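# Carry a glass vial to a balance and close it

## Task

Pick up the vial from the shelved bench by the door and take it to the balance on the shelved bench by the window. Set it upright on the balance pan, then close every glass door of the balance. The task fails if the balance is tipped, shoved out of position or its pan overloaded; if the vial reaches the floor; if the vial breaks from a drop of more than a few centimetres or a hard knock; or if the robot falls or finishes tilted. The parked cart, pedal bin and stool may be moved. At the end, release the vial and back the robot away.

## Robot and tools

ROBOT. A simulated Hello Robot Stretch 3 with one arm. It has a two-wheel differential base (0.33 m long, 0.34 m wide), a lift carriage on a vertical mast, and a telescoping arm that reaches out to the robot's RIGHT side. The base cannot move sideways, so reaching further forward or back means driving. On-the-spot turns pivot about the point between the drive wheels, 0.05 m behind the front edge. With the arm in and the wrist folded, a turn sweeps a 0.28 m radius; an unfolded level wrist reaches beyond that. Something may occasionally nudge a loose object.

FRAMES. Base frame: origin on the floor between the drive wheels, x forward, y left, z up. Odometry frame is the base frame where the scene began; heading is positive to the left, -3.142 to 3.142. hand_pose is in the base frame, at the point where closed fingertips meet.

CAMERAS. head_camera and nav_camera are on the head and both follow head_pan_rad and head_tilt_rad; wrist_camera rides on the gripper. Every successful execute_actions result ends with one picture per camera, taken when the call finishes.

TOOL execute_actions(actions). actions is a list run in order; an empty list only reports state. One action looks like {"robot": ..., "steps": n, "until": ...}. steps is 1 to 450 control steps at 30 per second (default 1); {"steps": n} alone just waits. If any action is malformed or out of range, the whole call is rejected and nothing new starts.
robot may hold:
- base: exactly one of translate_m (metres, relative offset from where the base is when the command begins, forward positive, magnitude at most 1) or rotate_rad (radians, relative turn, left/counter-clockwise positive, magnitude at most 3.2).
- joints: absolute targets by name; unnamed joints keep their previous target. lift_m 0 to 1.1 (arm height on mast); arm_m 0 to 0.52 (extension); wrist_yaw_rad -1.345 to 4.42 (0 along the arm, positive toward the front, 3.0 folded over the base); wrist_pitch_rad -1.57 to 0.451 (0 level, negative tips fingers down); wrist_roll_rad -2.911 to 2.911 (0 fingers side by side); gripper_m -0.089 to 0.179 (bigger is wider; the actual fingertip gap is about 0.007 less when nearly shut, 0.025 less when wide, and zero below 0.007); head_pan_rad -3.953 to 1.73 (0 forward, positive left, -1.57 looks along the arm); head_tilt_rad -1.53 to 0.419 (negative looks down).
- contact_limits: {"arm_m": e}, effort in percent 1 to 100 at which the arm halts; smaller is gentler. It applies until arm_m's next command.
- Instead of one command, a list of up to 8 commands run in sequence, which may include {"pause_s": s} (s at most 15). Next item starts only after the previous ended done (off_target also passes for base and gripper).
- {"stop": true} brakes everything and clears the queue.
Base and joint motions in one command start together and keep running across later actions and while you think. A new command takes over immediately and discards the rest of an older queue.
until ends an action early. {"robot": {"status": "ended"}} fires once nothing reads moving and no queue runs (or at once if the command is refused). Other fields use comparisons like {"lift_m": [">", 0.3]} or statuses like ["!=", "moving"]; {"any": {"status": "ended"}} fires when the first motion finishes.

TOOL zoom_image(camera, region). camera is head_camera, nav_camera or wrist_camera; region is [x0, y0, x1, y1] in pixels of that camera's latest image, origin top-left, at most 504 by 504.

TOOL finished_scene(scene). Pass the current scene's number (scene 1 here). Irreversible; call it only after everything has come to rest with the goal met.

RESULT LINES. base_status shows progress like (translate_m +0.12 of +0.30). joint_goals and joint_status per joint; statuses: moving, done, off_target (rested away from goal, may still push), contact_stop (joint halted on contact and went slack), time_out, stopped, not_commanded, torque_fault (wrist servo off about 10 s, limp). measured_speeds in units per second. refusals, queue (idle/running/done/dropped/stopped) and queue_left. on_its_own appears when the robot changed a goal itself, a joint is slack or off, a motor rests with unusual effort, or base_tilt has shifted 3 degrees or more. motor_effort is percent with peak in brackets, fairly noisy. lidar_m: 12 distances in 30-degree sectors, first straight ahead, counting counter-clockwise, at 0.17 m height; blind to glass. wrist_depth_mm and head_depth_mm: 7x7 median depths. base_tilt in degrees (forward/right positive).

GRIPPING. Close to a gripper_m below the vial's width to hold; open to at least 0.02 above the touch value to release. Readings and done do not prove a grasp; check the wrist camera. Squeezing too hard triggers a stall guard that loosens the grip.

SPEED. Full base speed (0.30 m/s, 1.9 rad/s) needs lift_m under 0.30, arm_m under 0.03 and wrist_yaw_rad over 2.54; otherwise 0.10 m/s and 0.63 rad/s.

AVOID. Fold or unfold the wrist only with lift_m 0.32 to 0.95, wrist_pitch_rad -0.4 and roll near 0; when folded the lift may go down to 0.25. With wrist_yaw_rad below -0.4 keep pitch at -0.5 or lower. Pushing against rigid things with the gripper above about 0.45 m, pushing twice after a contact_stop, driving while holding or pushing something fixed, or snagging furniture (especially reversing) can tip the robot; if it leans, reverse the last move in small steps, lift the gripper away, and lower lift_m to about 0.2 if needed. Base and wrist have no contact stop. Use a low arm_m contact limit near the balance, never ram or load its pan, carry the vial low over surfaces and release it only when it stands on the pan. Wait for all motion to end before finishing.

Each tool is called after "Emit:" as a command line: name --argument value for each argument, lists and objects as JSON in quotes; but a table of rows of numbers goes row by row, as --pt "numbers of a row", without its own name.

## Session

Emit:
execute_actions --actions '[{"robot":{"joints":{"head_tilt_rad":-0.4,"head_pan_rad":0}},"steps":25}]'

Scene clock: 0.83 s.
robot.base_odometry: x=+0.000 y=+0.000 heading=+0.000 (m, m, rad; robot's odometry frame)
robot.turned_by_wheels: +0.000 (rad since the last result)
robot.turned_by_imu: +0.000 (rad since the last result)
robot.base_tilt: forward=+0.4 right=-2.0 (deg)
robot.lidar_m: 2.05 1.36 1.40 1.91 2.54 1.99 1.40 1.34 1.39 1.92 1.42 1.61
robot.head_depth_mm: 2257 2449 2608 2748 2070 1736 1422 / 2130 2286 2477 2732 2253 1745 1413 / 2024 2170 2319 2552 2263 1747 1424 / 1914 2041 2181 2373 2265 1752 1417 / 1824 1945 2064 2223 2267 1740 1421 / 1742 1847 1972 2093 2165 1745 1418 / 1663 1744 1853 1976 2000 1622 1424
robot.base_status: not_commanded
robot.joint_positions: lift_m=+0.427 arm_m=+0.002 wrist_yaw_rad=+2.979 wrist_pitch_rad=-0.343 wrist_roll_rad=-0.017 gripper_m=+0.037 head_pan_rad=-0.001 head_tilt_rad=-0.395
robot.joint_goals: lift_m=+0.427 arm_m=+0.002 wrist_yaw_rad=+2.979 wrist_pitch_rad=-0.343 wrist_roll_rad=-0.017 gripper_m=+0.037 head_pan_rad=+0.000 head_tilt_rad=-0.400
robot.joint_status: lift_m=not_commanded arm_m=not_commanded wrist_yaw_rad=not_commanded wrist_pitch_rad=not_commanded wrist_roll_rad=not_commanded gripper_m=not_commanded head_pan_rad=done head_tilt_rad=done
robot.measured_speeds: translate_m=+0.000 rotate_rad=+0.000 lift_m=+0.000 arm_m=+0.000 wrist_yaw_rad=+0.000 wrist_pitch_rad=+0.000 wrist_roll_rad=+0.000 head_pan_rad=+0.000 head_tilt_rad=+0.000
robot: refusals=0 queue=done queue_left=0
robot.motor_effort: left_wheel=+0(0) right_wheel=+0(0) lift_m=+40(40) arm_m=+0(1) wrist_yaw_rad=-1(0) wrist_pitch_rad=+4(4) wrist_roll_rad=+0(0) gripper_m=+0(0) head_pan_rad=+1(1) head_tilt_rad=-3(28) (%)
robot.hand_pose: x=+0.0165 y=+0.0826 z=+0.4571 quat_wxyz=(+0.177, +0.698, +0.066, +0.691) (m; robot's base frame)
robot.wrist_depth_mm: - - - - - - 980 / - - - - - - - / - - - - - - - / - - - - - - - / 809 839 - 847 847 835 833 / 681 677 - 691 676 678 693 / 587 579 568 587 575 582 580
pictures: head_camera (sideways: a quarter turn clockwise sets it upright), nav_camera (sideways: a quarter turn counterclockwise sets it upright), wrist_camera
Images, in order (width x height): head_camera 896x504, nav_camera 672x504, wrist_camera 644x364.

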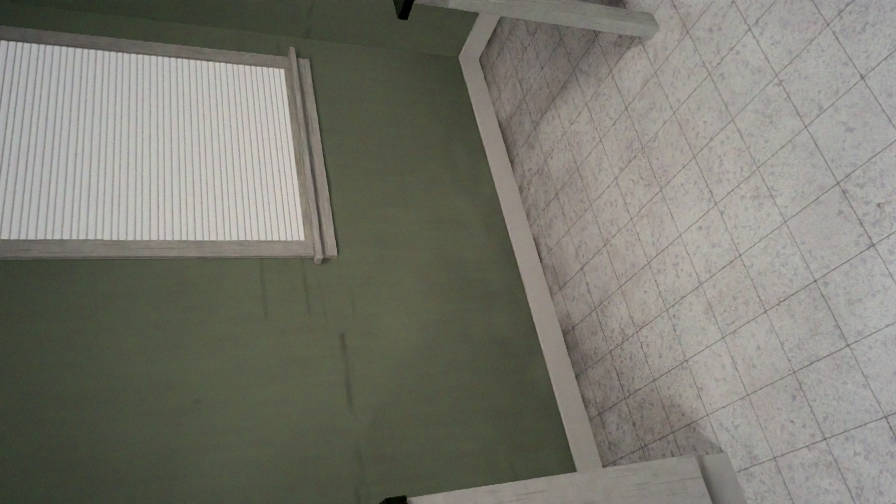

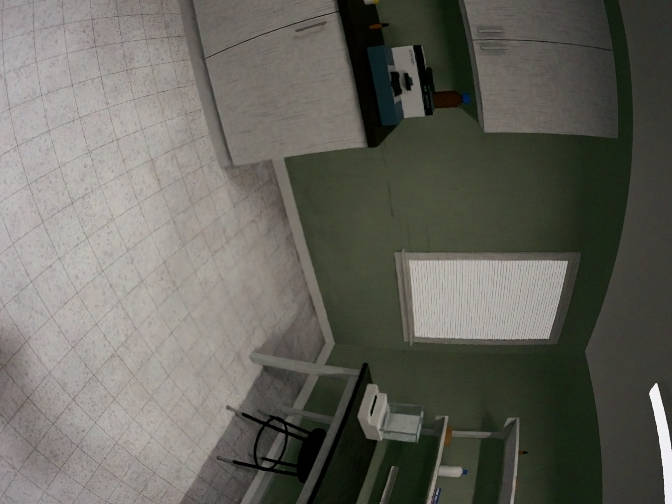

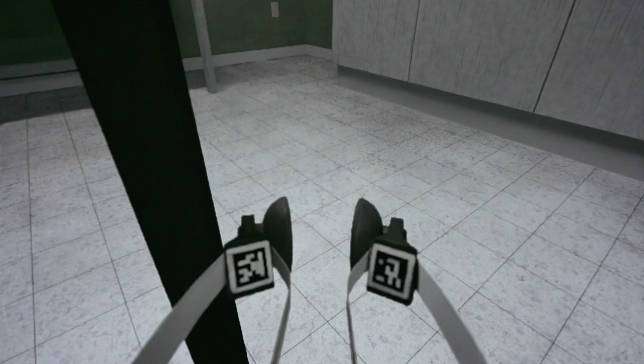

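Emit:
execute_actions --actions '[{"robot":[{"joints":{"lift_m":0.29,"wrist_pitch_rad":-0.4}},{"base":{"rotate_rad":2.09}},{"base":{"translate_m":0.7}}],"steps":450,"until":{"robot":{"status":"ended"}}}]'

Scene clock: 10.37 s.
robot.base_odometry: x=-0.347 y=+0.608 heading=+2.090 (m, m, rad; robot's odometry frame)
robot.turned_by_wheels: +2.090 (rad since the last result)
robot.turned_by_imu: +2.082 (rad since the last result)
robot.base_tilt: forward=+0.2 right=-2.1 (deg)
robot.lidar_m: 1.83 1.38 1.89 1.37 1.41 1.89 2.11 2.27 1.40 1.34 1.38 1.36
robot.head_depth_mm: 1633 1723 1856 1360 2108 1731 1416 / 1633 1727 1862 1356 2129 1742 1416 / 1631 1733 1829 1353 2119 1724 1416 / 1628 1723 1824 1359 2103 1735 1415 / 1618 1721 1830 1358 2081 1735 1412 / 1619 1706 1828 1360 2051 1733 1422 / 1608 1704 1829 1365 2071 1748 1413
robot.base_status: done (translate_m +0.7000 of +0.7000)
robot.joint_positions: lift_m=+0.290 arm_m=+0.002 wrist_yaw_rad=+2.979 wrist_pitch_rad=-0.412 wrist_roll_rad=-0.017 gripper_m=+0.037 head_pan_rad=-0.001 head_tilt_rad=-0.396
robot.joint_goals: lift_m=+0.290 arm_m=+0.002 wrist_yaw_rad=+2.979 wrist_pitch_rad=-0.400 wrist_roll_rad=-0.017 gripper_m=+0.037 head_pan_rad=+0.000 head_tilt_rad=-0.400
robot.joint_status: lift_m=done arm_m=not_commanded wrist_yaw_rad=not_commanded wrist_pitch_rad=done wrist_roll_rad=not_commanded gripper_m=not_commanded head_pan_rad=done head_tilt_rad=done
robot.measured_speeds: translate_m=+0.000 rotate_rad=+0.000 lift_m=+0.000 arm_m=+0.000 wrist_yaw_rad=+0.000 wrist_pitch_rad=+0.000 wrist_roll_rad=+0.000 head_pan_rad=+0.000 head_tilt_rad=+0.000
robot: refusals=0 queue=done queue_left=0
robot.motor_effort: left_wheel=-2(8) right_wheel=+2(11) lift_m=+27(42) arm_m=-1(0) wrist_yaw_rad=+0(0) wrist_pitch_rad=+4(5) wrist_roll_rad=+0(0) gripper_m=+0(0) head_pan_rad=+0(1) head_tilt_rad=-2(3) (%)
robot.hand_pose: x=+0.0153 y=+0.0747 z=+0.3045 quat_wxyz=(+0.200, +0.696, +0.090, +0.684) (m; robot's base frame)
robot.wrist_depth_mm: - - - - - - - / - - - - - - - / 901 - 911 916 944 917 900 / 708 697 686 699 687 698 708 / 565 557 - 575 586 562 571 / 482 506 - 519 475 480 485 / 427 - - - 416 421 415
pictures: head_camera (sideways: a quarter turn clockwise sets it upright), nav_camera (sideways: a quarter turn counterclockwise sets it upright), wrist_camera
Images, in order (width x height): head_camera 896x504, nav_camera 672x504, wrist_camera 644x364.

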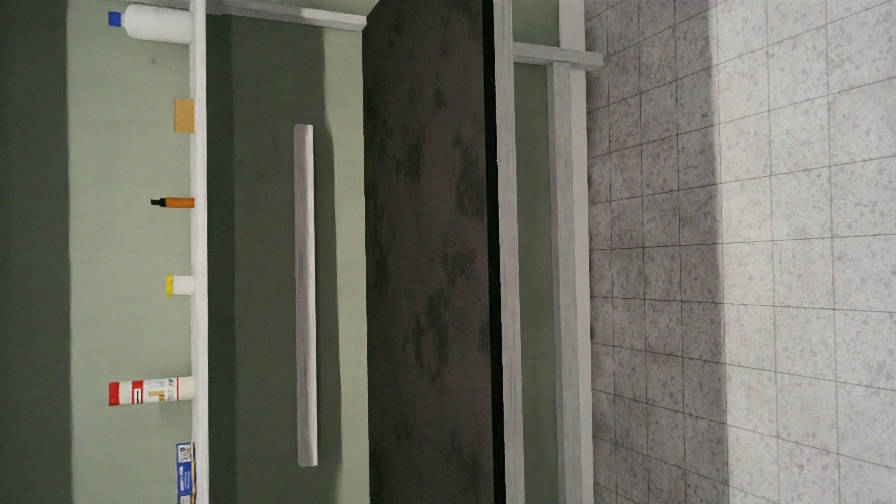

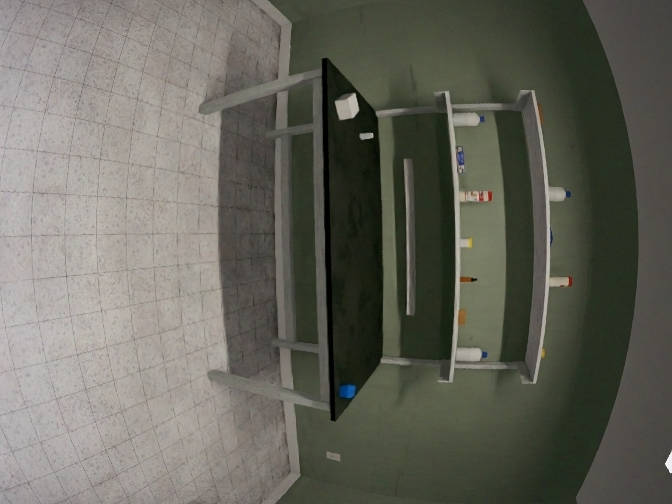

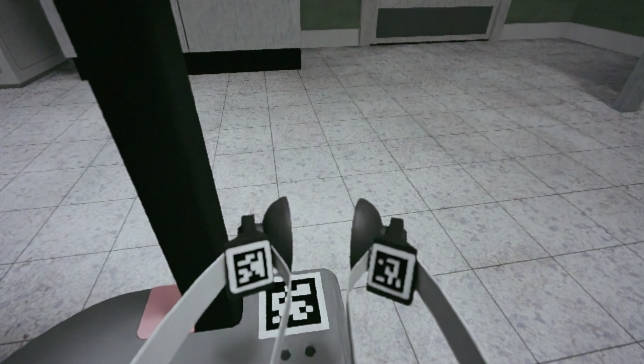

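Emit:
execute_actions --actions '[{"robot":[{"base":{"rotate_rad":0.5},"joints":{"head_pan_rad":-1.6,"head_tilt_rad":-0.6}},{"base":{"translate_m":0.93}},{"base":{"rotate_rad":1.33},"joints":{"lift_m":0.83}},{"joints":{"wrist_yaw_rad":0,"gripper_m":0.1}}],"steps":450,"until":{"robot":{"status":"ended"}}},{"steps":450,"until":{"robot":{"status":"ended"}}}]'

Scene clock: 26.03 s.
robot.base_odometry: x=-1.139 y=+1.095 heading=-2.363 (m, m, rad; robot's odometry frame)
robot.turned_by_wheels: +1.830 (rad since the last result)
robot.turned_by_imu: +1.826 (rad since the last result)
robot.base_tilt: forward=+0.3 right=-2.1 (deg)
robot.lidar_m: 1.40 1.16 1.78 3.21 2.08 1.76 1.12 1.19 0.99 0.99 0.46 1.40
robot.head_depth_mm: 720 979 1083 935 734 605 539 / 690 996 1099 930 734 606 539 / 888 1015 1117 933 733 628 - / 923 1040 1138 935 733 622 551 / 753 1059 1144 933 734 584 1171 / 858 1061 1204 935 672 579 1175 / 981 1105 1243 1400 732 606 711
robot.base_status: done (rotate_rad +1.3299 of +1.3300)
robot.joint_positions: lift_m=+0.830 arm_m=+0.003 wrist_yaw_rad=+0.003 wrist_pitch_rad=-0.412 wrist_roll_rad=-0.017 gripper_m=+0.100 head_pan_rad=-1.593 head_tilt_rad=-0.593
robot.joint_goals: lift_m=+0.830 arm_m=+0.003 wrist_yaw_rad=+0.000 wrist_pitch_rad=-0.400 wrist_roll_rad=-0.017 gripper_m=+0.100 head_pan_rad=-1.600 head_tilt_rad=-0.600
robot.joint_status: lift_m=done arm_m=not_commanded wrist_yaw_rad=done wrist_pitch_rad=done wrist_roll_rad=not_commanded gripper_m=done head_pan_rad=done head_tilt_rad=done
robot.measured_speeds: translate_m=+0.000 rotate_rad=+0.000 lift_m=+0.000 arm_m=+0.000 wrist_yaw_rad=+0.000 wrist_pitch_rad=+0.000 wrist_roll_rad=+0.000 head_pan_rad=+0.000 head_tilt_rad=+0.000
robot: refusals=0 queue=done queue_left=0
robot.motor_effort: left_wheel=-2(9) right_wheel=+2(10) lift_m=+52(54) arm_m=-1(1) wrist_yaw_rad=-3(1) wrist_pitch_rad=+4(4) wrist_roll_rad=+0(0) gripper_m=+0(81) head_pan_rad=-3(40) head_tilt_rad=-4(22) (%)
robot.hand_pose: x=-0.0209 y=-0.3726 z=+0.8436 quat_wxyz=(+0.698, +0.147, -0.686, -0.143) (m; robot's base frame)
robot.wrist_depth_mm: - 895 831 800 727 712 669 / - - 613 605 619 614 609 / - 421 428 424 428 432 435 / 342 231 254 332 331 332 328 / 265 226 259 268 280 272 267 / 224 227 221 226 219 231 226 / 197 195 195 195 195 195 196
pictures: head_camera (sideways: a quarter turn clockwise sets it upright), nav_camera (sideways: a quarter turn counterclockwise sets it upright), wrist_camera
Images, in order (width x height): head_camera 896x504, nav_camera 672x504, wrist_camera 644x364.

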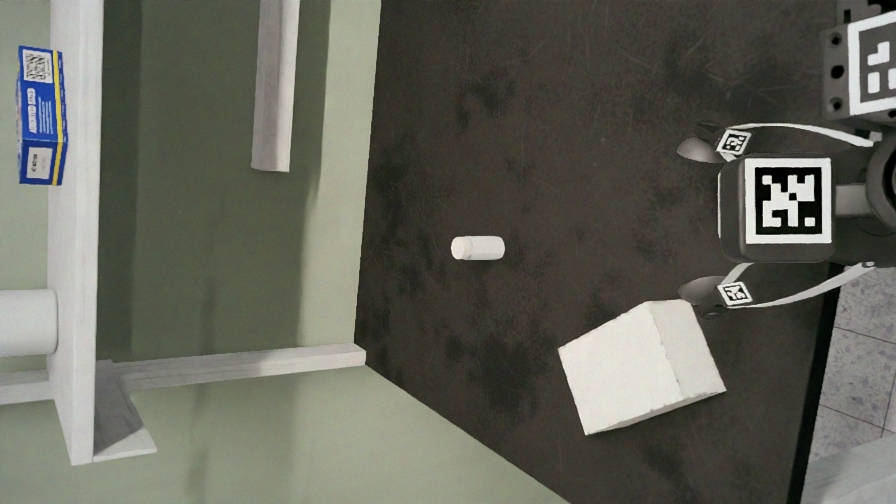

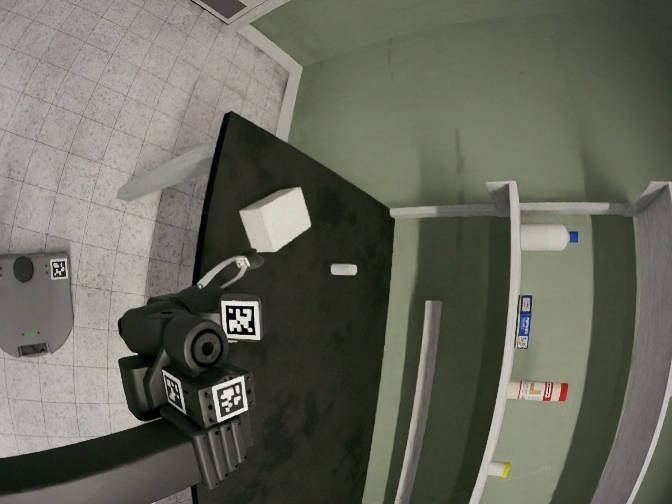

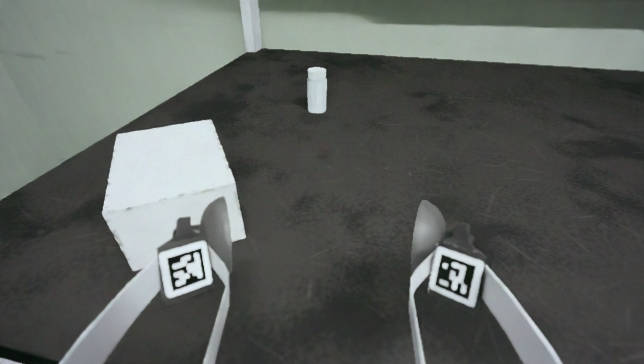

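Emit:
execute_actions --actions '[{"robot":[{"joints":{"lift_m":0.86,"gripper_m":0.05}},{"base":{"translate_m":0.013},"joints":{"arm_m":0.25}},{"joints":{"lift_m":0.79,"gripper_m":0.09,"arm_m":0.335}}],"steps":450,"until":{"robot":{"status":"ended"}}}]'

Scene clock: 32.80 s.
robot.base_odometry: x=-1.149 y=+1.086 heading=-2.363 (m, m, rad; robot's odometry frame)
robot.turned_by_wheels: +0.000 (rad since the last result)
robot.turned_by_imu: -0.002 (rad since the last result)
robot.base_tilt: forward=+0.4 right=-2.1 (deg)
robot.lidar_m: 1.39 1.15 1.75 3.20 2.10 1.77 1.14 1.20 1.00 0.99 0.45 1.39
robot.head_depth_mm: 715 981 1084 931 757 - - / 689 1000 1103 1011 - 591 527 / 895 1019 1113 1005 692 605 538 / 916 1042 1139 969 714 605 550 / 758 1048 1135 934 735 585 1172 / 845 1075 1212 932 735 584 1173 / 991 1110 1244 1407 735 606 706
robot.base_status: done (translate_m +0.0130 of +0.0130)
robot.joint_positions: lift_m=+0.790 arm_m=+0.335 wrist_yaw_rad=+0.001 wrist_pitch_rad=-0.412 wrist_roll_rad=-0.017 gripper_m=+0.090 head_pan_rad=-1.593 head_tilt_rad=-0.593
robot.joint_goals: lift_m=+0.790 arm_m=+0.335 wrist_yaw_rad=+0.000 wrist_pitch_rad=-0.400 wrist_roll_rad=-0.017 gripper_m=+0.090 head_pan_rad=-1.600 head_tilt_rad=-0.600
robot.joint_status: lift_m=done arm_m=done wrist_yaw_rad=done wrist_pitch_rad=done wrist_roll_rad=not_commanded gripper_m=done head_pan_rad=done head_tilt_rad=done
robot.measured_speeds: translate_m=+0.000 rotate_rad=+0.000 lift_m=+0.000 arm_m=+0.000 wrist_yaw_rad=+0.000 wrist_pitch_rad=+0.000 wrist_roll_rad=+0.000 head_pan_rad=+0.000 head_tilt_rad=+0.000
robot: refusals=0 queue=done queue_left=0
robot.motor_effort: left_wheel=-2(4) right_wheel=+2(7) lift_m=+27(53) arm_m=+3(3) wrist_yaw_rad=-1(2) wrist_pitch_rad=+4(4) wrist_roll_rad=+0(0) gripper_m=+0(79) head_pan_rad=-2(2) head_tilt_rad=-3(4) (%)
robot.hand_pose: x=-0.0212 y=-0.7047 z=+0.8044 quat_wxyz=(+0.698, +0.147, -0.686, -0.143) (m; robot's base frame)
robot.wrist_depth_mm: 612 569 518 491 470 440 415 / 692 633 470 481 492 468 442 / 765 336 340 342 335 343 345 / 265 259 258 251 263 264 266 / 210 211 216 199 218 213 213 / 179 178 174 179 178 183 180 / 154 154 155 154 154 155 156
pictures: head_camera (sideways: a quarter turn clockwise sets it upright), nav_camera (sideways: a quarter turn counterclockwise sets it upright), wrist_camera
Images, in order (width x height): head_camera 896x504, nav_camera 672x504, wrist_camera 644x364.

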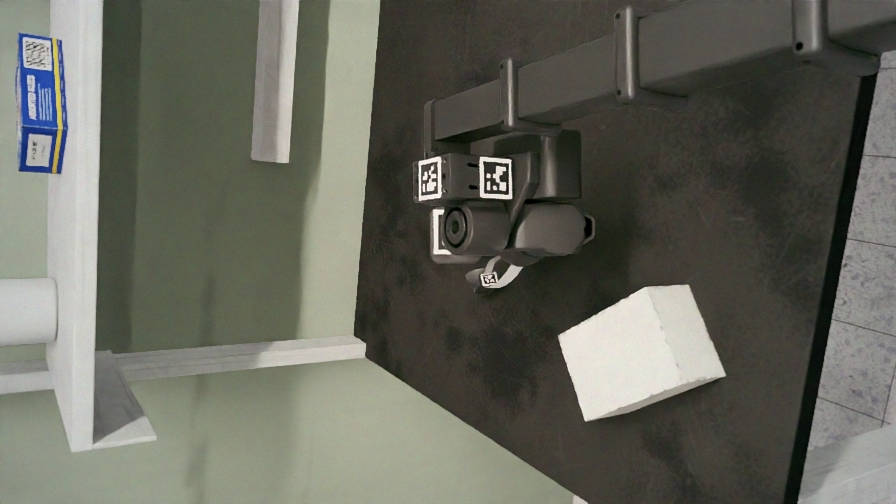

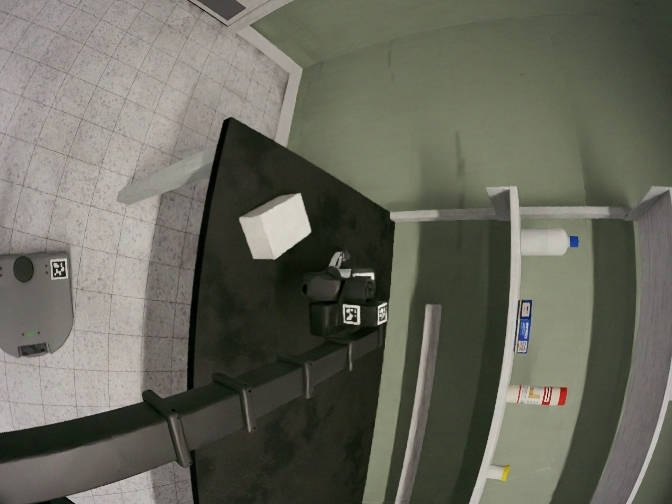

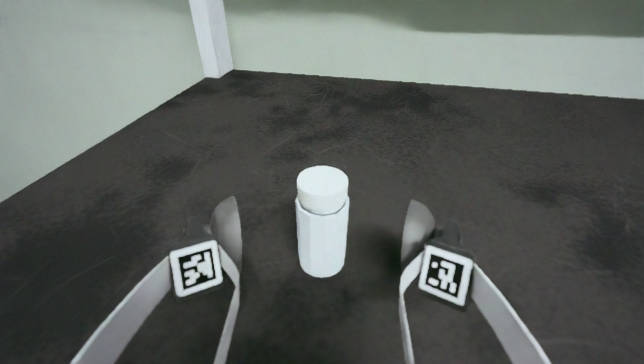

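Emit:
execute_actions --actions '[{"robot":[{"joints":{"arm_m":0.343}},{"joints":{"gripper_m":-0.02}},{"joints":{"lift_m":0.81}}],"steps":450,"until":{"robot":{"status":"ended"}}}]'

Scene clock: 36.20 s.
robot.base_odometry: x=-1.149 y=+1.086 heading=-2.363 (m, m, rad; robot's odometry frame)
robot.turned_by_wheels: +0.000 (rad since the last result)
robot.turned_by_imu: -0.001 (rad since the last result)
robot.base_tilt: forward=+0.3 right=-2.1 (deg)
robot.lidar_m: 1.38 1.15 1.75 3.19 2.10 1.77 1.14 1.20 1.00 0.99 0.45 1.39
robot.head_depth_mm: 712 980 1086 929 782 - - / 689 1001 1100 1034 714 592 528 / 896 1024 1108 - 711 605 539 / 913 1041 1147 990 714 604 551 / 760 1045 1137 933 734 585 1170 / 845 1071 1211 935 736 584 1174 / 993 1113 1239 1412 734 607 705
robot.base_status: done (translate_m +0.0130 of +0.0130)
robot.joint_positions: lift_m=+0.810 arm_m=+0.343 wrist_yaw_rad=+0.001 wrist_pitch_rad=-0.413 wrist_roll_rad=-0.017 gripper_m=-0.019 head_pan_rad=-1.593 head_tilt_rad=-0.593
robot.joint_goals: lift_m=+0.810 arm_m=+0.343 wrist_yaw_rad=+0.000 wrist_pitch_rad=-0.400 wrist_roll_rad=-0.017 gripper_m=-0.020 head_pan_rad=-1.600 head_tilt_rad=-0.600
robot.joint_status: lift_m=done arm_m=done wrist_yaw_rad=done wrist_pitch_rad=done wrist_roll_rad=not_commanded gripper_m=done head_pan_rad=done head_tilt_rad=done
robot.measured_speeds: translate_m=+0.000 rotate_rad=+0.000 lift_m=+0.000 arm_m=+0.000 wrist_yaw_rad=+0.000 wrist_pitch_rad=+0.000 wrist_roll_rad=+0.000 head_pan_rad=+0.000 head_tilt_rad=+0.000
robot: refusals=0 queue=done queue_left=0
robot.motor_effort: left_wheel=-2(2) right_wheel=+3(2) lift_m=+52(53) arm_m=+3(3) wrist_yaw_rad=-1(2) wrist_pitch_rad=+4(4) wrist_roll_rad=+0(0) gripper_m=-15(89) head_pan_rad=-3(3) head_tilt_rad=-4(4) (%)
robot.hand_pose: x=-0.0212 y=-0.7126 z=+0.8235 quat_wxyz=(+0.698, +0.147, -0.686, -0.143) (m; robot's base frame)
robot.wrist_depth_mm: 582 561 505 487 461 429 407 / 667 618 496 524 486 469 446 / 765 674 379 384 381 384 386 / 870 291 291 296 295 296 297 / 237 237 240 154 238 239 240 / 201 200 195 190 202 201 201 / 173 173 173 174 176 175 176
pictures: head_camera (sideways: a quarter turn clockwise sets it upright), nav_camera (sideways: a quarter turn counterclockwise sets it upright), wrist_camera
Images, in order (width x height): head_camera 896x504, nav_camera 672x504, wrist_camera 644x364.

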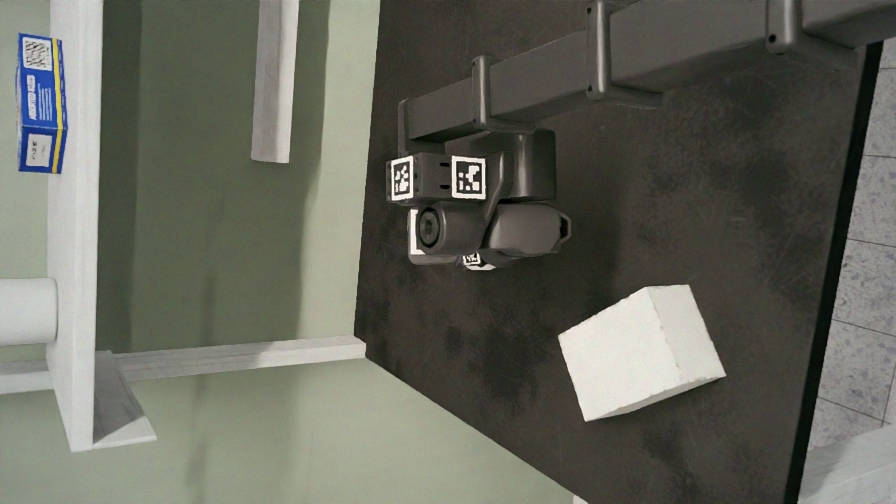

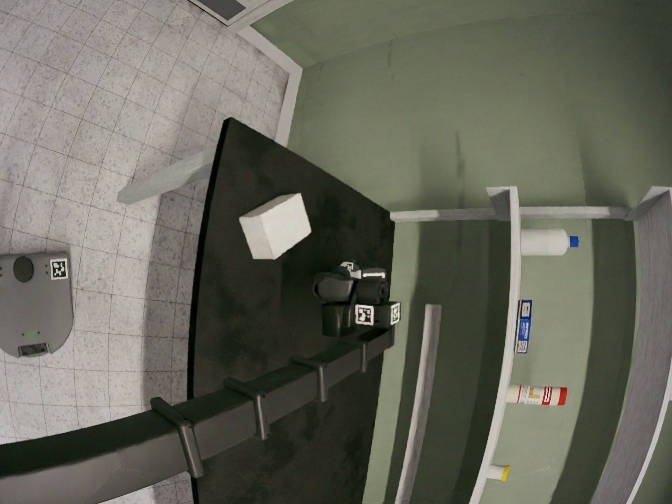

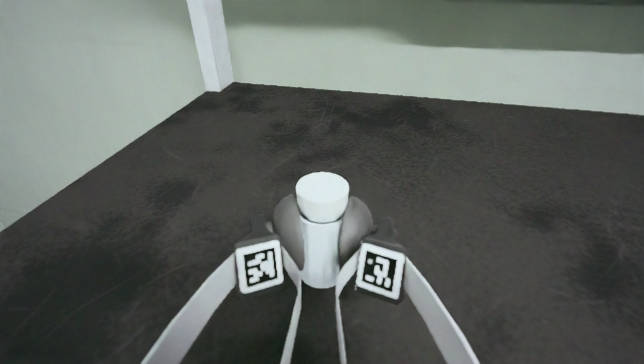

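Emit:
execute_actions --actions '[{"robot":[{"joints":{"arm_m":0.005,"lift_m":0.9}},{"base":{"rotate_rad":1.55},"joints":{"wrist_yaw_rad":2.7,"head_pan_rad":0.3}},{"base":{"translate_m":0.6},"joints":{"lift_m":0.29}},{"base":{"translate_m":1}},{"base":{"translate_m":0.7}}],"steps":450,"until":{"robot":{"status":"ended"}}},{"steps":450,"until":{"robot":{"status":"ended"}}}]'

Scene clock: 60.37 s.
robot.base_odometry: x=+0.431 y=-0.585 heading=-0.813 (m, m, rad; robot's odometry frame)
robot.turned_by_wheels: +1.550 (rad since the last result)
robot.turned_by_imu: +1.543 (rad since the last result)
robot.base_tilt: forward=+0.4 right=-2.1 (deg)
robot.lidar_m: 0.98 0.99 1.20 1.42 1.49 2.39 2.70 1.66 1.38 1.37 1.57 0.74
robot.head_depth_mm: 1125 1236 1271 929 781 1455 1243 / 1210 1300 1276 928 806 1468 1243 / 1265 1353 1274 928 1626 1463 1248 / 1318 1442 1273 935 1618 1443 1248 / 1384 1550 1280 933 1711 1467 1243 / 1423 1572 1218 970 1722 1465 1244 / 1347 1214 1123 1018 1762 1461 1246
robot.base_status: done (translate_m +0.7000 of +0.7000)
robot.joint_positions: lift_m=+0.290 arm_m=+0.005 wrist_yaw_rad=+2.698 wrist_pitch_rad=-0.414 wrist_roll_rad=-0.017 gripper_m=-0.019 head_pan_rad=+0.293 head_tilt_rad=-0.594
robot.joint_goals: lift_m=+0.290 arm_m=+0.005 wrist_yaw_rad=+2.700 wrist_pitch_rad=-0.400 wrist_roll_rad=-0.017 gripper_m=-0.020 head_pan_rad=+0.300 head_tilt_rad=-0.600
robot.joint_status: lift_m=done arm_m=done wrist_yaw_rad=done wrist_pitch_rad=done wrist_roll_rad=not_commanded gripper_m=done head_pan_rad=done head_tilt_rad=done
robot.measured_speeds: translate_m=+0.000 rotate_rad=+0.000 lift_m=+0.000 arm_m=+0.000 wrist_yaw_rad=+0.000 wrist_pitch_rad=+0.000 wrist_roll_rad=+0.000 head_pan_rad=+0.000 head_tilt_rad=+0.000
robot: refusals=0 queue=done queue_left=0
robot.motor_effort: left_wheel=-2(10) right_wheel=+2(9) lift_m=+27(55) arm_m=-3(3) wrist_yaw_rad=+1(5) wrist_pitch_rad=+4(4) wrist_roll_rad=+0(0) gripper_m=-15(15) head_pan_rad=+3(39) head_tilt_rad=-3(4) (%)
robot.hand_pose: x=+0.0753 y=+0.0528 z=+0.3040 quat_wxyz=(+0.294, +0.701, -0.008, +0.649) (m; robot's base frame)
robot.wrist_depth_mm: - - - - - - - / - - - - - - - / 886 878 916 896 902 916 885 / 697 701 704 715 689 698 701 / - 568 570 155 581 559 579 / - 500 - 459 482 483 485 / - - - 418 424 413 417
pictures: head_camera (sideways: a quarter turn clockwise sets it upright), nav_camera (sideways: a quarter turn counterclockwise sets it upright), wrist_camera
Images, in order (width x height): head_camera 896x504, nav_camera 672x504, wrist_camera 644x364.

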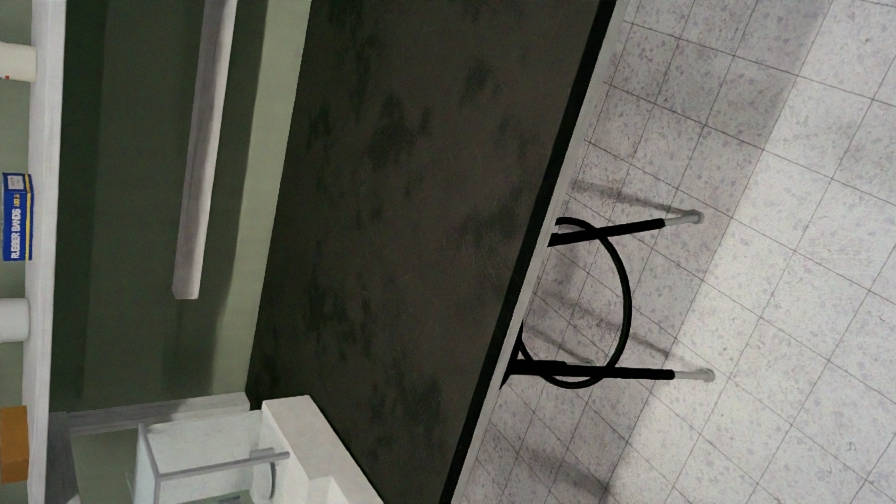

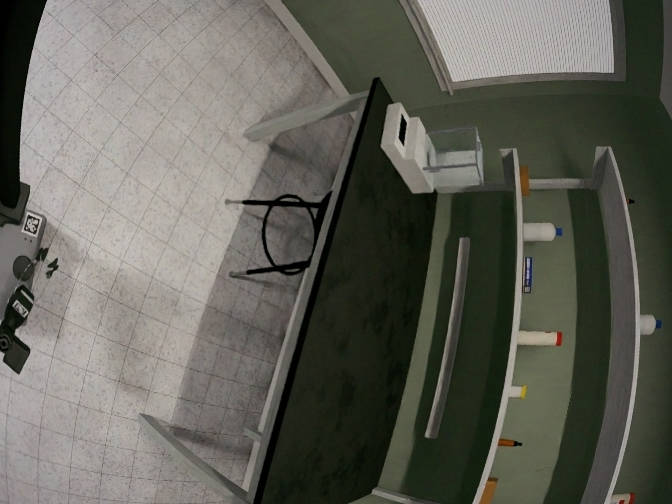

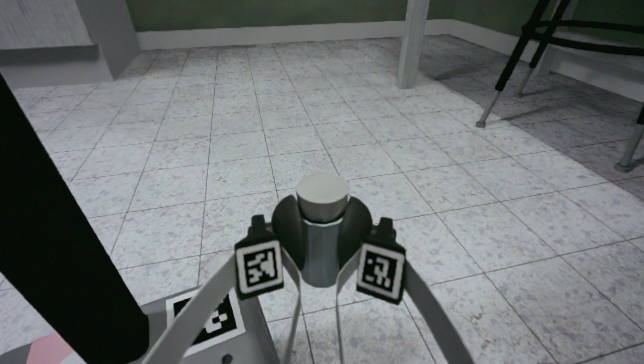

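Emit:
execute_actions --actions '[{"robot":[{"base":{"rotate_rad":0.75}},{"base":{"translate_m":0.56},"joints":{"lift_m":0.93,"head_pan_rad":-0.9}},{"base":{"rotate_rad":0.61},"joints":{"wrist_yaw_rad":1.57}},{"joints":{"arm_m":0.4}}],"steps":450,"until":{"robot":{"status":"ended"}}},{"steps":450,"until":{"robot":{"status":"ended"}}}]'

Scene clock: 75.87 s.
robot.base_odometry: x=+0.990 y=-0.621 heading=+0.546 (m, m, rad; robot's odometry frame)
robot.turned_by_wheels: +1.360 (rad since the last result)
robot.turned_by_imu: +1.355 (rad since the last result)
robot.base_tilt: forward=+0.4 right=-2.0 (deg)
robot.lidar_m: 1.50 1.21 1.22 3.60 3.34 1.91 1.78 0.87 1.00 0.56 0.45 0.65
robot.head_depth_mm: 896 1014 1099 965 733 604 515 / 945 1077 1167 929 733 606 514 / 801 1093 826 844 733 605 527 / 876 1205 825 747 711 604 1171 / 1193 1299 1497 762 671 605 1248 / 1309 1457 1666 779 691 656 1198 / 1421 1580 1740 1895 718 889 1193
robot.base_status: done (rotate_rad +0.6099 of +0.6100)
robot.joint_positions: lift_m=+0.930 arm_m=+0.400 wrist_yaw_rad=+1.571 wrist_pitch_rad=-0.414 wrist_roll_rad=-0.017 gripper_m=-0.019 head_pan_rad=-0.893 head_tilt_rad=-0.594
robot.joint_goals: lift_m=+0.930 arm_m=+0.400 wrist_yaw_rad=+1.570 wrist_pitch_rad=-0.400 wrist_roll_rad=-0.017 gripper_m=-0.020 head_pan_rad=-0.900 head_tilt_rad=-0.600
robot.joint_status: lift_m=done arm_m=done wrist_yaw_rad=done wrist_pitch_rad=done wrist_roll_rad=not_commanded gripper_m=done head_pan_rad=done head_tilt_rad=done
robot.measured_speeds: translate_m=+0.000 rotate_rad=+0.000 lift_m=+0.000 arm_m=+0.000 wrist_yaw_rad=+0.000 wrist_pitch_rad=+0.000 wrist_roll_rad=+0.000 head_pan_rad=+0.000 head_tilt_rad=+0.000
robot: refusals=0 queue=done queue_left=0
robot.motor_effort: left_wheel=-2(9) right_wheel=+2(9) lift_m=+52(55) arm_m=+3(4) wrist_yaw_rad=+0(1) wrist_pitch_rad=+4(4) wrist_roll_rad=+0(0) gripper_m=-15(15) head_pan_rad=-2(39) head_tilt_rad=-3(3) (%)
robot.hand_pose: x=+0.2035 y=-0.5447 z=+0.9432 quat_wxyz=(+0.596, +0.589, -0.381, +0.391) (m; robot's base frame)
robot.wrist_depth_mm: - - - - 405 844 528 / - - - - 475 836 561 / - - 475 421 428 611 572 / - 540 386 374 410 495 512 / - 396 401 154 398 404 402 / - 338 330 321 339 337 336 / 301 293 293 294 292 297 294
pictures: head_camera (sideways: a quarter turn clockwise sets it upright), nav_camera (sideways: a quarter turn counterclockwise sets it upright), wrist_camera
Images, in order (width x height): head_camera 896x504, nav_camera 672x504, wrist_camera 644x364.

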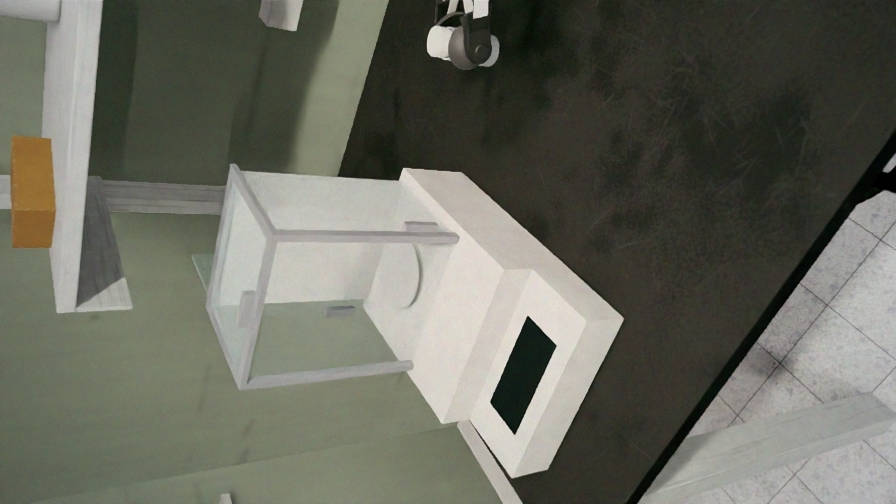

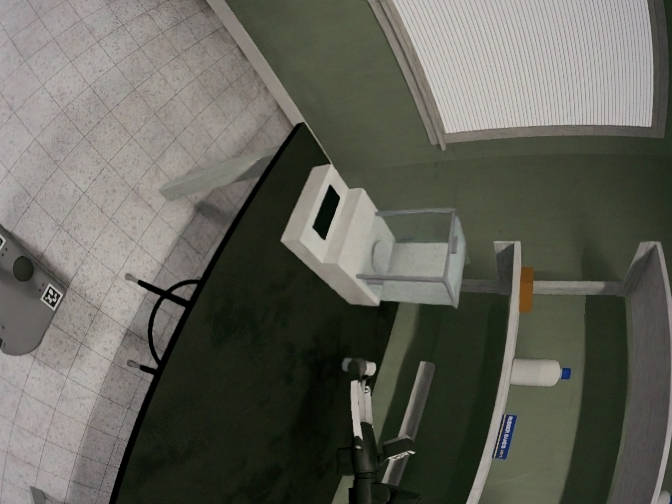

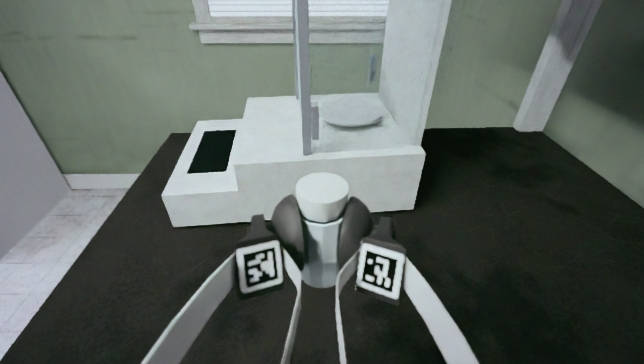

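Emit:
execute_actions --actions '[{"robot":[{"joints":{"arm_m":0.25}},{"base":{"translate_m":1},"joints":{"arm_m":0.005,"head_pan_rad":-1.57}},{"base":{"translate_m":0.1}},{"base":{"rotate_rad":-1.6},"joints":{"wrist_yaw_rad":0}},{"base":{"translate_m":0.6}}],"steps":450,"until":{"robot":{"status":"ended"}}},{"steps":450,"until":{"robot":{"status":"ended"}}}]'

Scene clock: 102.97 s.
robot.base_odometry: x=+2.227 y=-0.571 heading=-1.054 (m, m, rad; robot's odometry frame)
robot.turned_by_wheels: -1.600 (rad since the last result)
robot.turned_by_imu: -1.615 (rad since the last result)
robot.base_tilt: forward=+0.3 right=-2.3 (deg)
robot.lidar_m: 0.44 0.45 0.46 0.44 0.44 0.58 1.38 3.72 0.53 0.67 0.52 0.47
robot.head_depth_mm: 2877 3065 2905 932 652 - - / 2832 3100 1277 766 617 636 - / 2829 2863 1157 732 637 - - / 2816 2968 1275 930 612 619 1194 / 2799 2989 1213 897 692 621 1248 / 910 2366 1211 934 734 621 1249 / 723 361 1104 934 736 622 1173
robot.base_status: done (translate_m +0.6000 of +0.6000)
robot.joint_positions: lift_m=+0.930 arm_m=+0.005 wrist_yaw_rad=+0.002 wrist_pitch_rad=-0.414 wrist_roll_rad=-0.017 gripper_m=-0.019 head_pan_rad=-1.563 head_tilt_rad=-0.594
robot.joint_goals: lift_m=+0.930 arm_m=+0.005 wrist_yaw_rad=+0.000 wrist_pitch_rad=-0.400 wrist_roll_rad=-0.017 gripper_m=-0.020 head_pan_rad=-1.570 head_tilt_rad=-0.600
robot.joint_status: lift_m=done arm_m=done wrist_yaw_rad=done wrist_pitch_rad=done wrist_roll_rad=not_commanded gripper_m=done head_pan_rad=done head_tilt_rad=done
robot.measured_speeds: translate_m=+0.000 rotate_rad=+0.000 lift_m=+0.000 arm_m=+0.000 wrist_yaw_rad=+0.000 wrist_pitch_rad=+0.000 wrist_roll_rad=+0.000 head_pan_rad=+0.000 head_tilt_rad=+0.000
robot: refusals=0 queue=done queue_left=0
robot.motor_effort: left_wheel=+1(6) right_wheel=-2(6) lift_m=+52(52) arm_m=-4(3) wrist_yaw_rad=-2(5) wrist_pitch_rad=+4(4) wrist_roll_rad=+0(0) gripper_m=-15(16) head_pan_rad=-2(31) head_tilt_rad=-3(4) (%)
robot.hand_pose: x=-0.0211 y=-0.3753 z=+0.9432 quat_wxyz=(+0.698, +0.147, -0.686, -0.144) (m; robot's base frame)
robot.wrist_depth_mm: 537 792 - - - - - / 570 811 738 934 - - - / 560 641 404 433 454 - - / 501 494 347 326 334 500 - / 401 402 385 154 311 345 - / 338 338 332 319 341 341 350 / 294 294 298 302 312 310 -
pictures: head_camera (sideways: a quarter turn clockwise sets it upright), nav_camera (sideways: a quarter turn counterclockwise sets it upright), wrist_camera
Images, in order (width x height): head_camera 896x504, nav_camera 672x504, wrist_camera 644x364.

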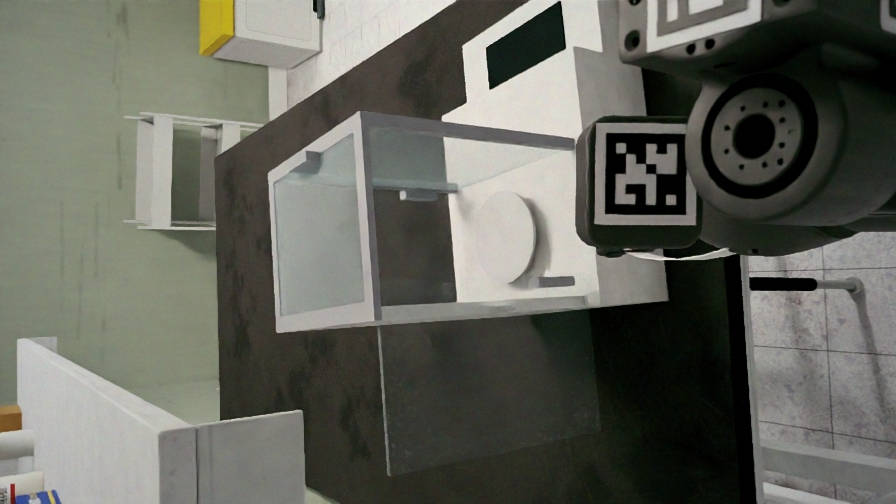

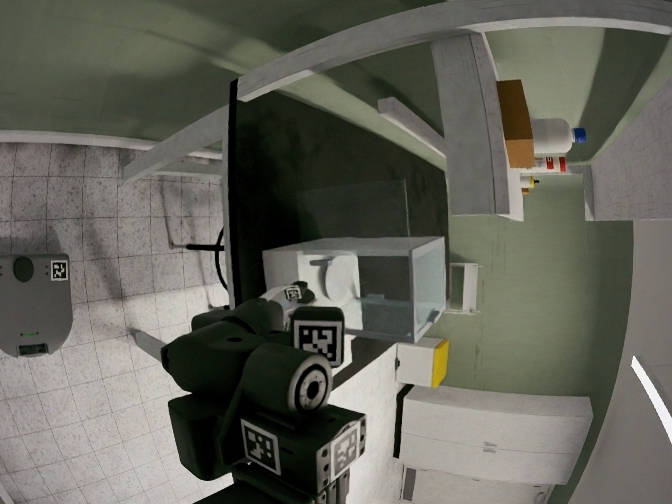

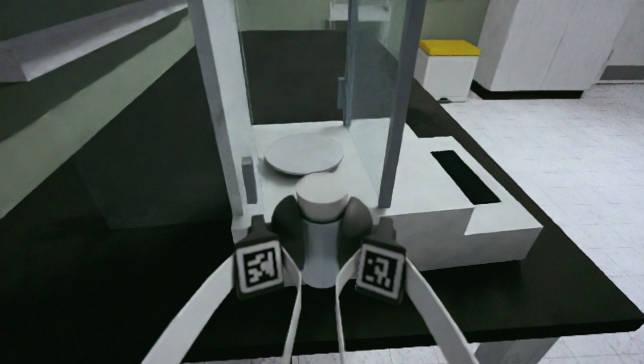

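Emit:
execute_actions --actions '[{"robot":[{"base":{"rotate_rad":0.08}},{"base":{"translate_m":-0.035}},{"joints":{"arm_m":0.12}}],"steps":450,"until":{"robot":{"status":"ended"}}}]'

Scene clock: 107.97 s.
robot.base_odometry: x=+2.207 y=-0.542 heading=-0.974 (m, m, rad; robot's odometry frame)
robot.turned_by_wheels: +0.080 (rad since the last result)
robot.turned_by_imu: +0.079 (rad since the last result)
robot.base_tilt: forward=+0.3 right=-2.0 (deg)
robot.lidar_m: 0.48 0.50 0.45 0.43 0.45 0.63 1.41 4.41 0.51 0.67 0.54 0.49
robot.head_depth_mm: 2805 3077 3027 - - 983 1221 / 2787 2941 1272 - - 605 1244 / 2827 2959 1212 972 - 654 1243 / 2791 2991 1214 969 602 621 1245 / 2528 2895 1218 897 712 638 1250 / 719 1745 1216 929 735 638 1242 / 704 369 1199 932 734 638 1137
robot.base_status: done (translate_m -0.0350 of -0.0350)
robot.joint_positions: lift_m=+0.930 arm_m=+0.120 wrist_yaw_rad=+0.002 wrist_pitch_rad=-0.414 wrist_roll_rad=-0.017 gripper_m=-0.019 head_pan_rad=-1.563 head_tilt_rad=-0.594
robot.joint_goals: lift_m=+0.930 arm_m=+0.120 wrist_yaw_rad=+0.000 wrist_pitch_rad=-0.400 wrist_roll_rad=-0.017 gripper_m=-0.020 head_pan_rad=-1.570 head_tilt_rad=-0.600
robot.joint_status: lift_m=done arm_m=done wrist_yaw_rad=done wrist_pitch_rad=done wrist_roll_rad=not_commanded gripper_m=done head_pan_rad=done head_tilt_rad=done
robot.measured_speeds: translate_m=+0.000 rotate_rad=+0.000 lift_m=+0.000 arm_m=+0.000 wrist_yaw_rad=+0.000 wrist_pitch_rad=+0.000 wrist_roll_rad=+0.000 head_pan_rad=+0.000 head_tilt_rad=+0.000
robot: refusals=0 queue=done queue_left=0
robot.motor_effort: left_wheel=-2(6) right_wheel=+2(6) lift_m=+52(52) arm_m=+3(4) wrist_yaw_rad=-1(2) wrist_pitch_rad=+4(5) wrist_roll_rad=+0(0) gripper_m=-15(15) head_pan_rad=-3(2) head_tilt_rad=-3(3) (%)
robot.hand_pose: x=-0.0212 y=-0.4895 z=+0.9432 quat_wxyz=(+0.698, +0.147, -0.686, -0.144) (m; robot's base frame)
robot.wrist_depth_mm: 455 123 - - - 106 - / 466 121 274 895 930 - - / 557 130 270 644 642 - - / 493 155 261 335 328 475 - / 399 384 220 154 260 311 - / 338 342 213 214 214 236 328 / 293 295 190 197 196 203 236
pictures: head_camera (sideways: a quarter turn clockwise sets it upright), nav_camera (sideways: a quarter turn counterclockwise sets it upright), wrist_camera
Images, in order (width x height): head_camera 896x504, nav_camera 672x504, wrist_camera 644x364.

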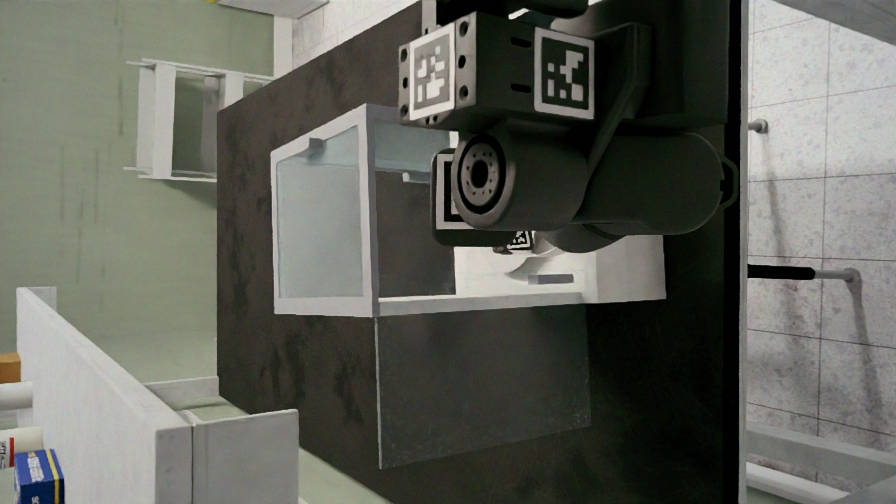

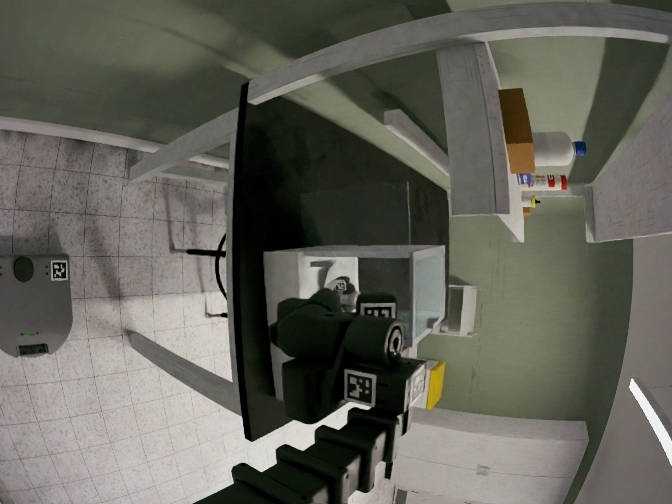

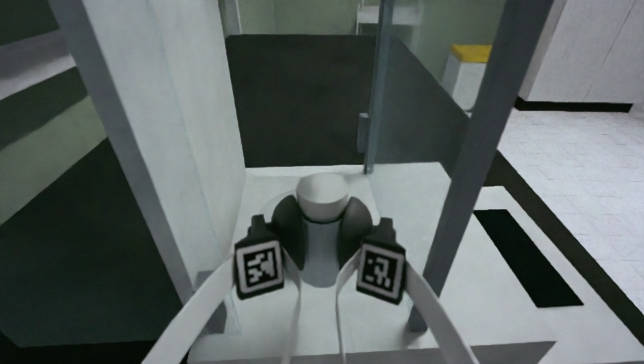

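Emit:
execute_actions --actions '[{"robot":[{"joints":{"arm_m":0.19},"contact_limits":{"arm_m":8}},{"joints":{"lift_m":0.909}}],"steps":450,"until":{"robot":{"status":"ended"}}}]'

Scene clock: 111.23 s.
robot.base_odometry: x=+2.207 y=-0.542 heading=-0.974 (m, m, rad; robot's odometry frame)
robot.turned_by_wheels: +0.000 (rad since the last result)
robot.turned_by_imu: -0.001 (rad since the last result)
robot.base_tilt: forward=+0.3 right=-2.2 (deg)
robot.lidar_m: 0.48 0.50 0.45 0.43 0.45 0.63 1.41 4.41 0.51 0.67 0.54 0.49
robot.head_depth_mm: 2818 3040 3045 - - 620 1215 / 2830 2947 1278 - - 620 1241 / 2811 2964 1213 - - 625 1252 / 2806 3010 1209 967 601 621 1245 / 2564 2864 1212 898 713 638 1245 / 717 1729 1219 936 734 636 1250 / 704 369 1207 936 735 637 1131
robot.base_status: done (translate_m -0.0350 of -0.0350)
robot.joint_positions: lift_m=+0.909 arm_m=+0.190 wrist_yaw_rad=+0.002 wrist_pitch_rad=-0.414 wrist_roll_rad=-0.017 gripper_m=-0.019 head_pan_rad=-1.563 head_tilt_rad=-0.594
robot.joint_goals: lift_m=+0.909 arm_m=+0.190 wrist_yaw_rad=+0.000 wrist_pitch_rad=-0.400 wrist_roll_rad=-0.017 gripper_m=-0.020 head_pan_rad=-1.570 head_tilt_rad=-0.600
robot.joint_status: lift_m=done arm_m=done wrist_yaw_rad=done wrist_pitch_rad=done wrist_roll_rad=not_commanded gripper_m=done head_pan_rad=done head_tilt_rad=done
robot.measured_speeds: translate_m=+0.000 rotate_rad=+0.000 lift_m=+0.000 arm_m=+0.000 wrist_yaw_rad=+0.000 wrist_pitch_rad=+0.000 wrist_roll_rad=+0.000 head_pan_rad=+0.000 head_tilt_rad=+0.000
robot: refusals=0 queue=done queue_left=0
robot.motor_effort: left_wheel=-2(2) right_wheel=+3(2) lift_m=+27(52) arm_m=+3(4) wrist_yaw_rad=-1(1) wrist_pitch_rad=+4(4) wrist_roll_rad=+0(0) gripper_m=-16(15) head_pan_rad=-3(3) head_tilt_rad=-4(4) (%)
robot.contact_limits: arm_m 8 (drawing in: default 18, maximum 29; extending or still: default 24, maximum 40)
robot.hand_pose: x=-0.0212 y=-0.5595 z=+0.9230 quat_wxyz=(+0.698, +0.147, -0.686, -0.144) (m; robot's base frame)
robot.wrist_depth_mm: 97 132 - - - - - / 96 130 838 848 856 - - / 95 129 563 607 550 - - / 95 128 273 458 284 465 - / 94 127 233 154 243 273 362 / 94 126 183 177 204 203 64 / 93 116 171 169 176 176 72
pictures: head_camera (sideways: a quarter turn clockwise sets it upright), nav_camera (sideways: a quarter turn counterclockwise sets it upright), wrist_camera
Images, in order (width x height): head_camera 896x504, nav_camera 672x504, wrist_camera 644x364.

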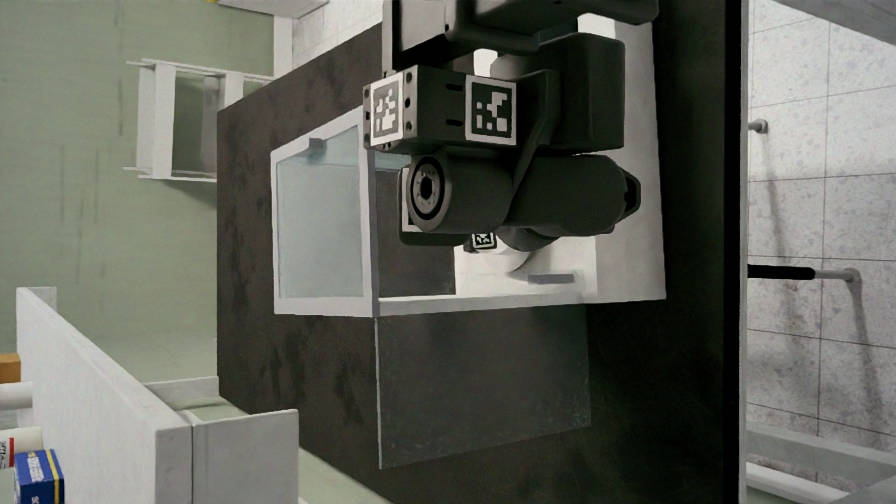

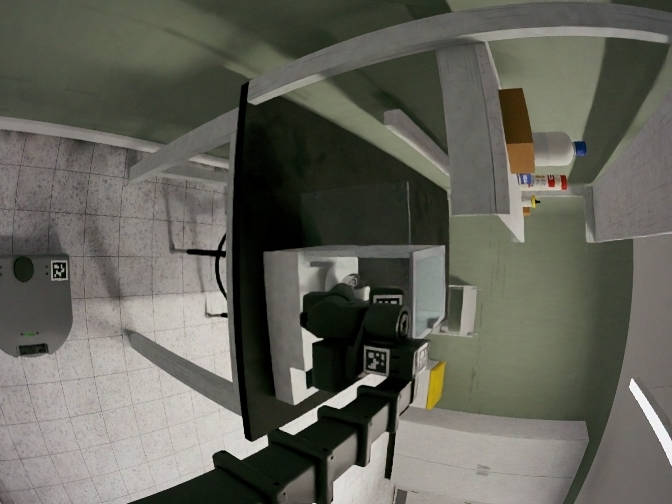

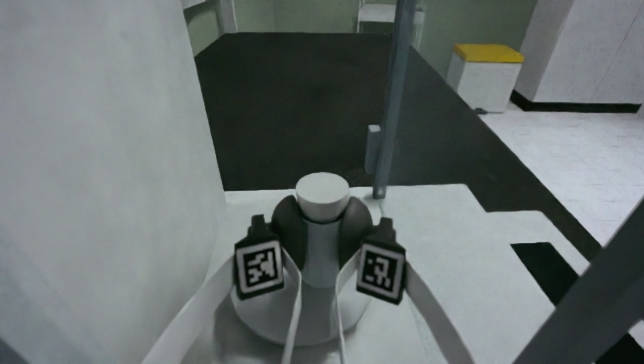

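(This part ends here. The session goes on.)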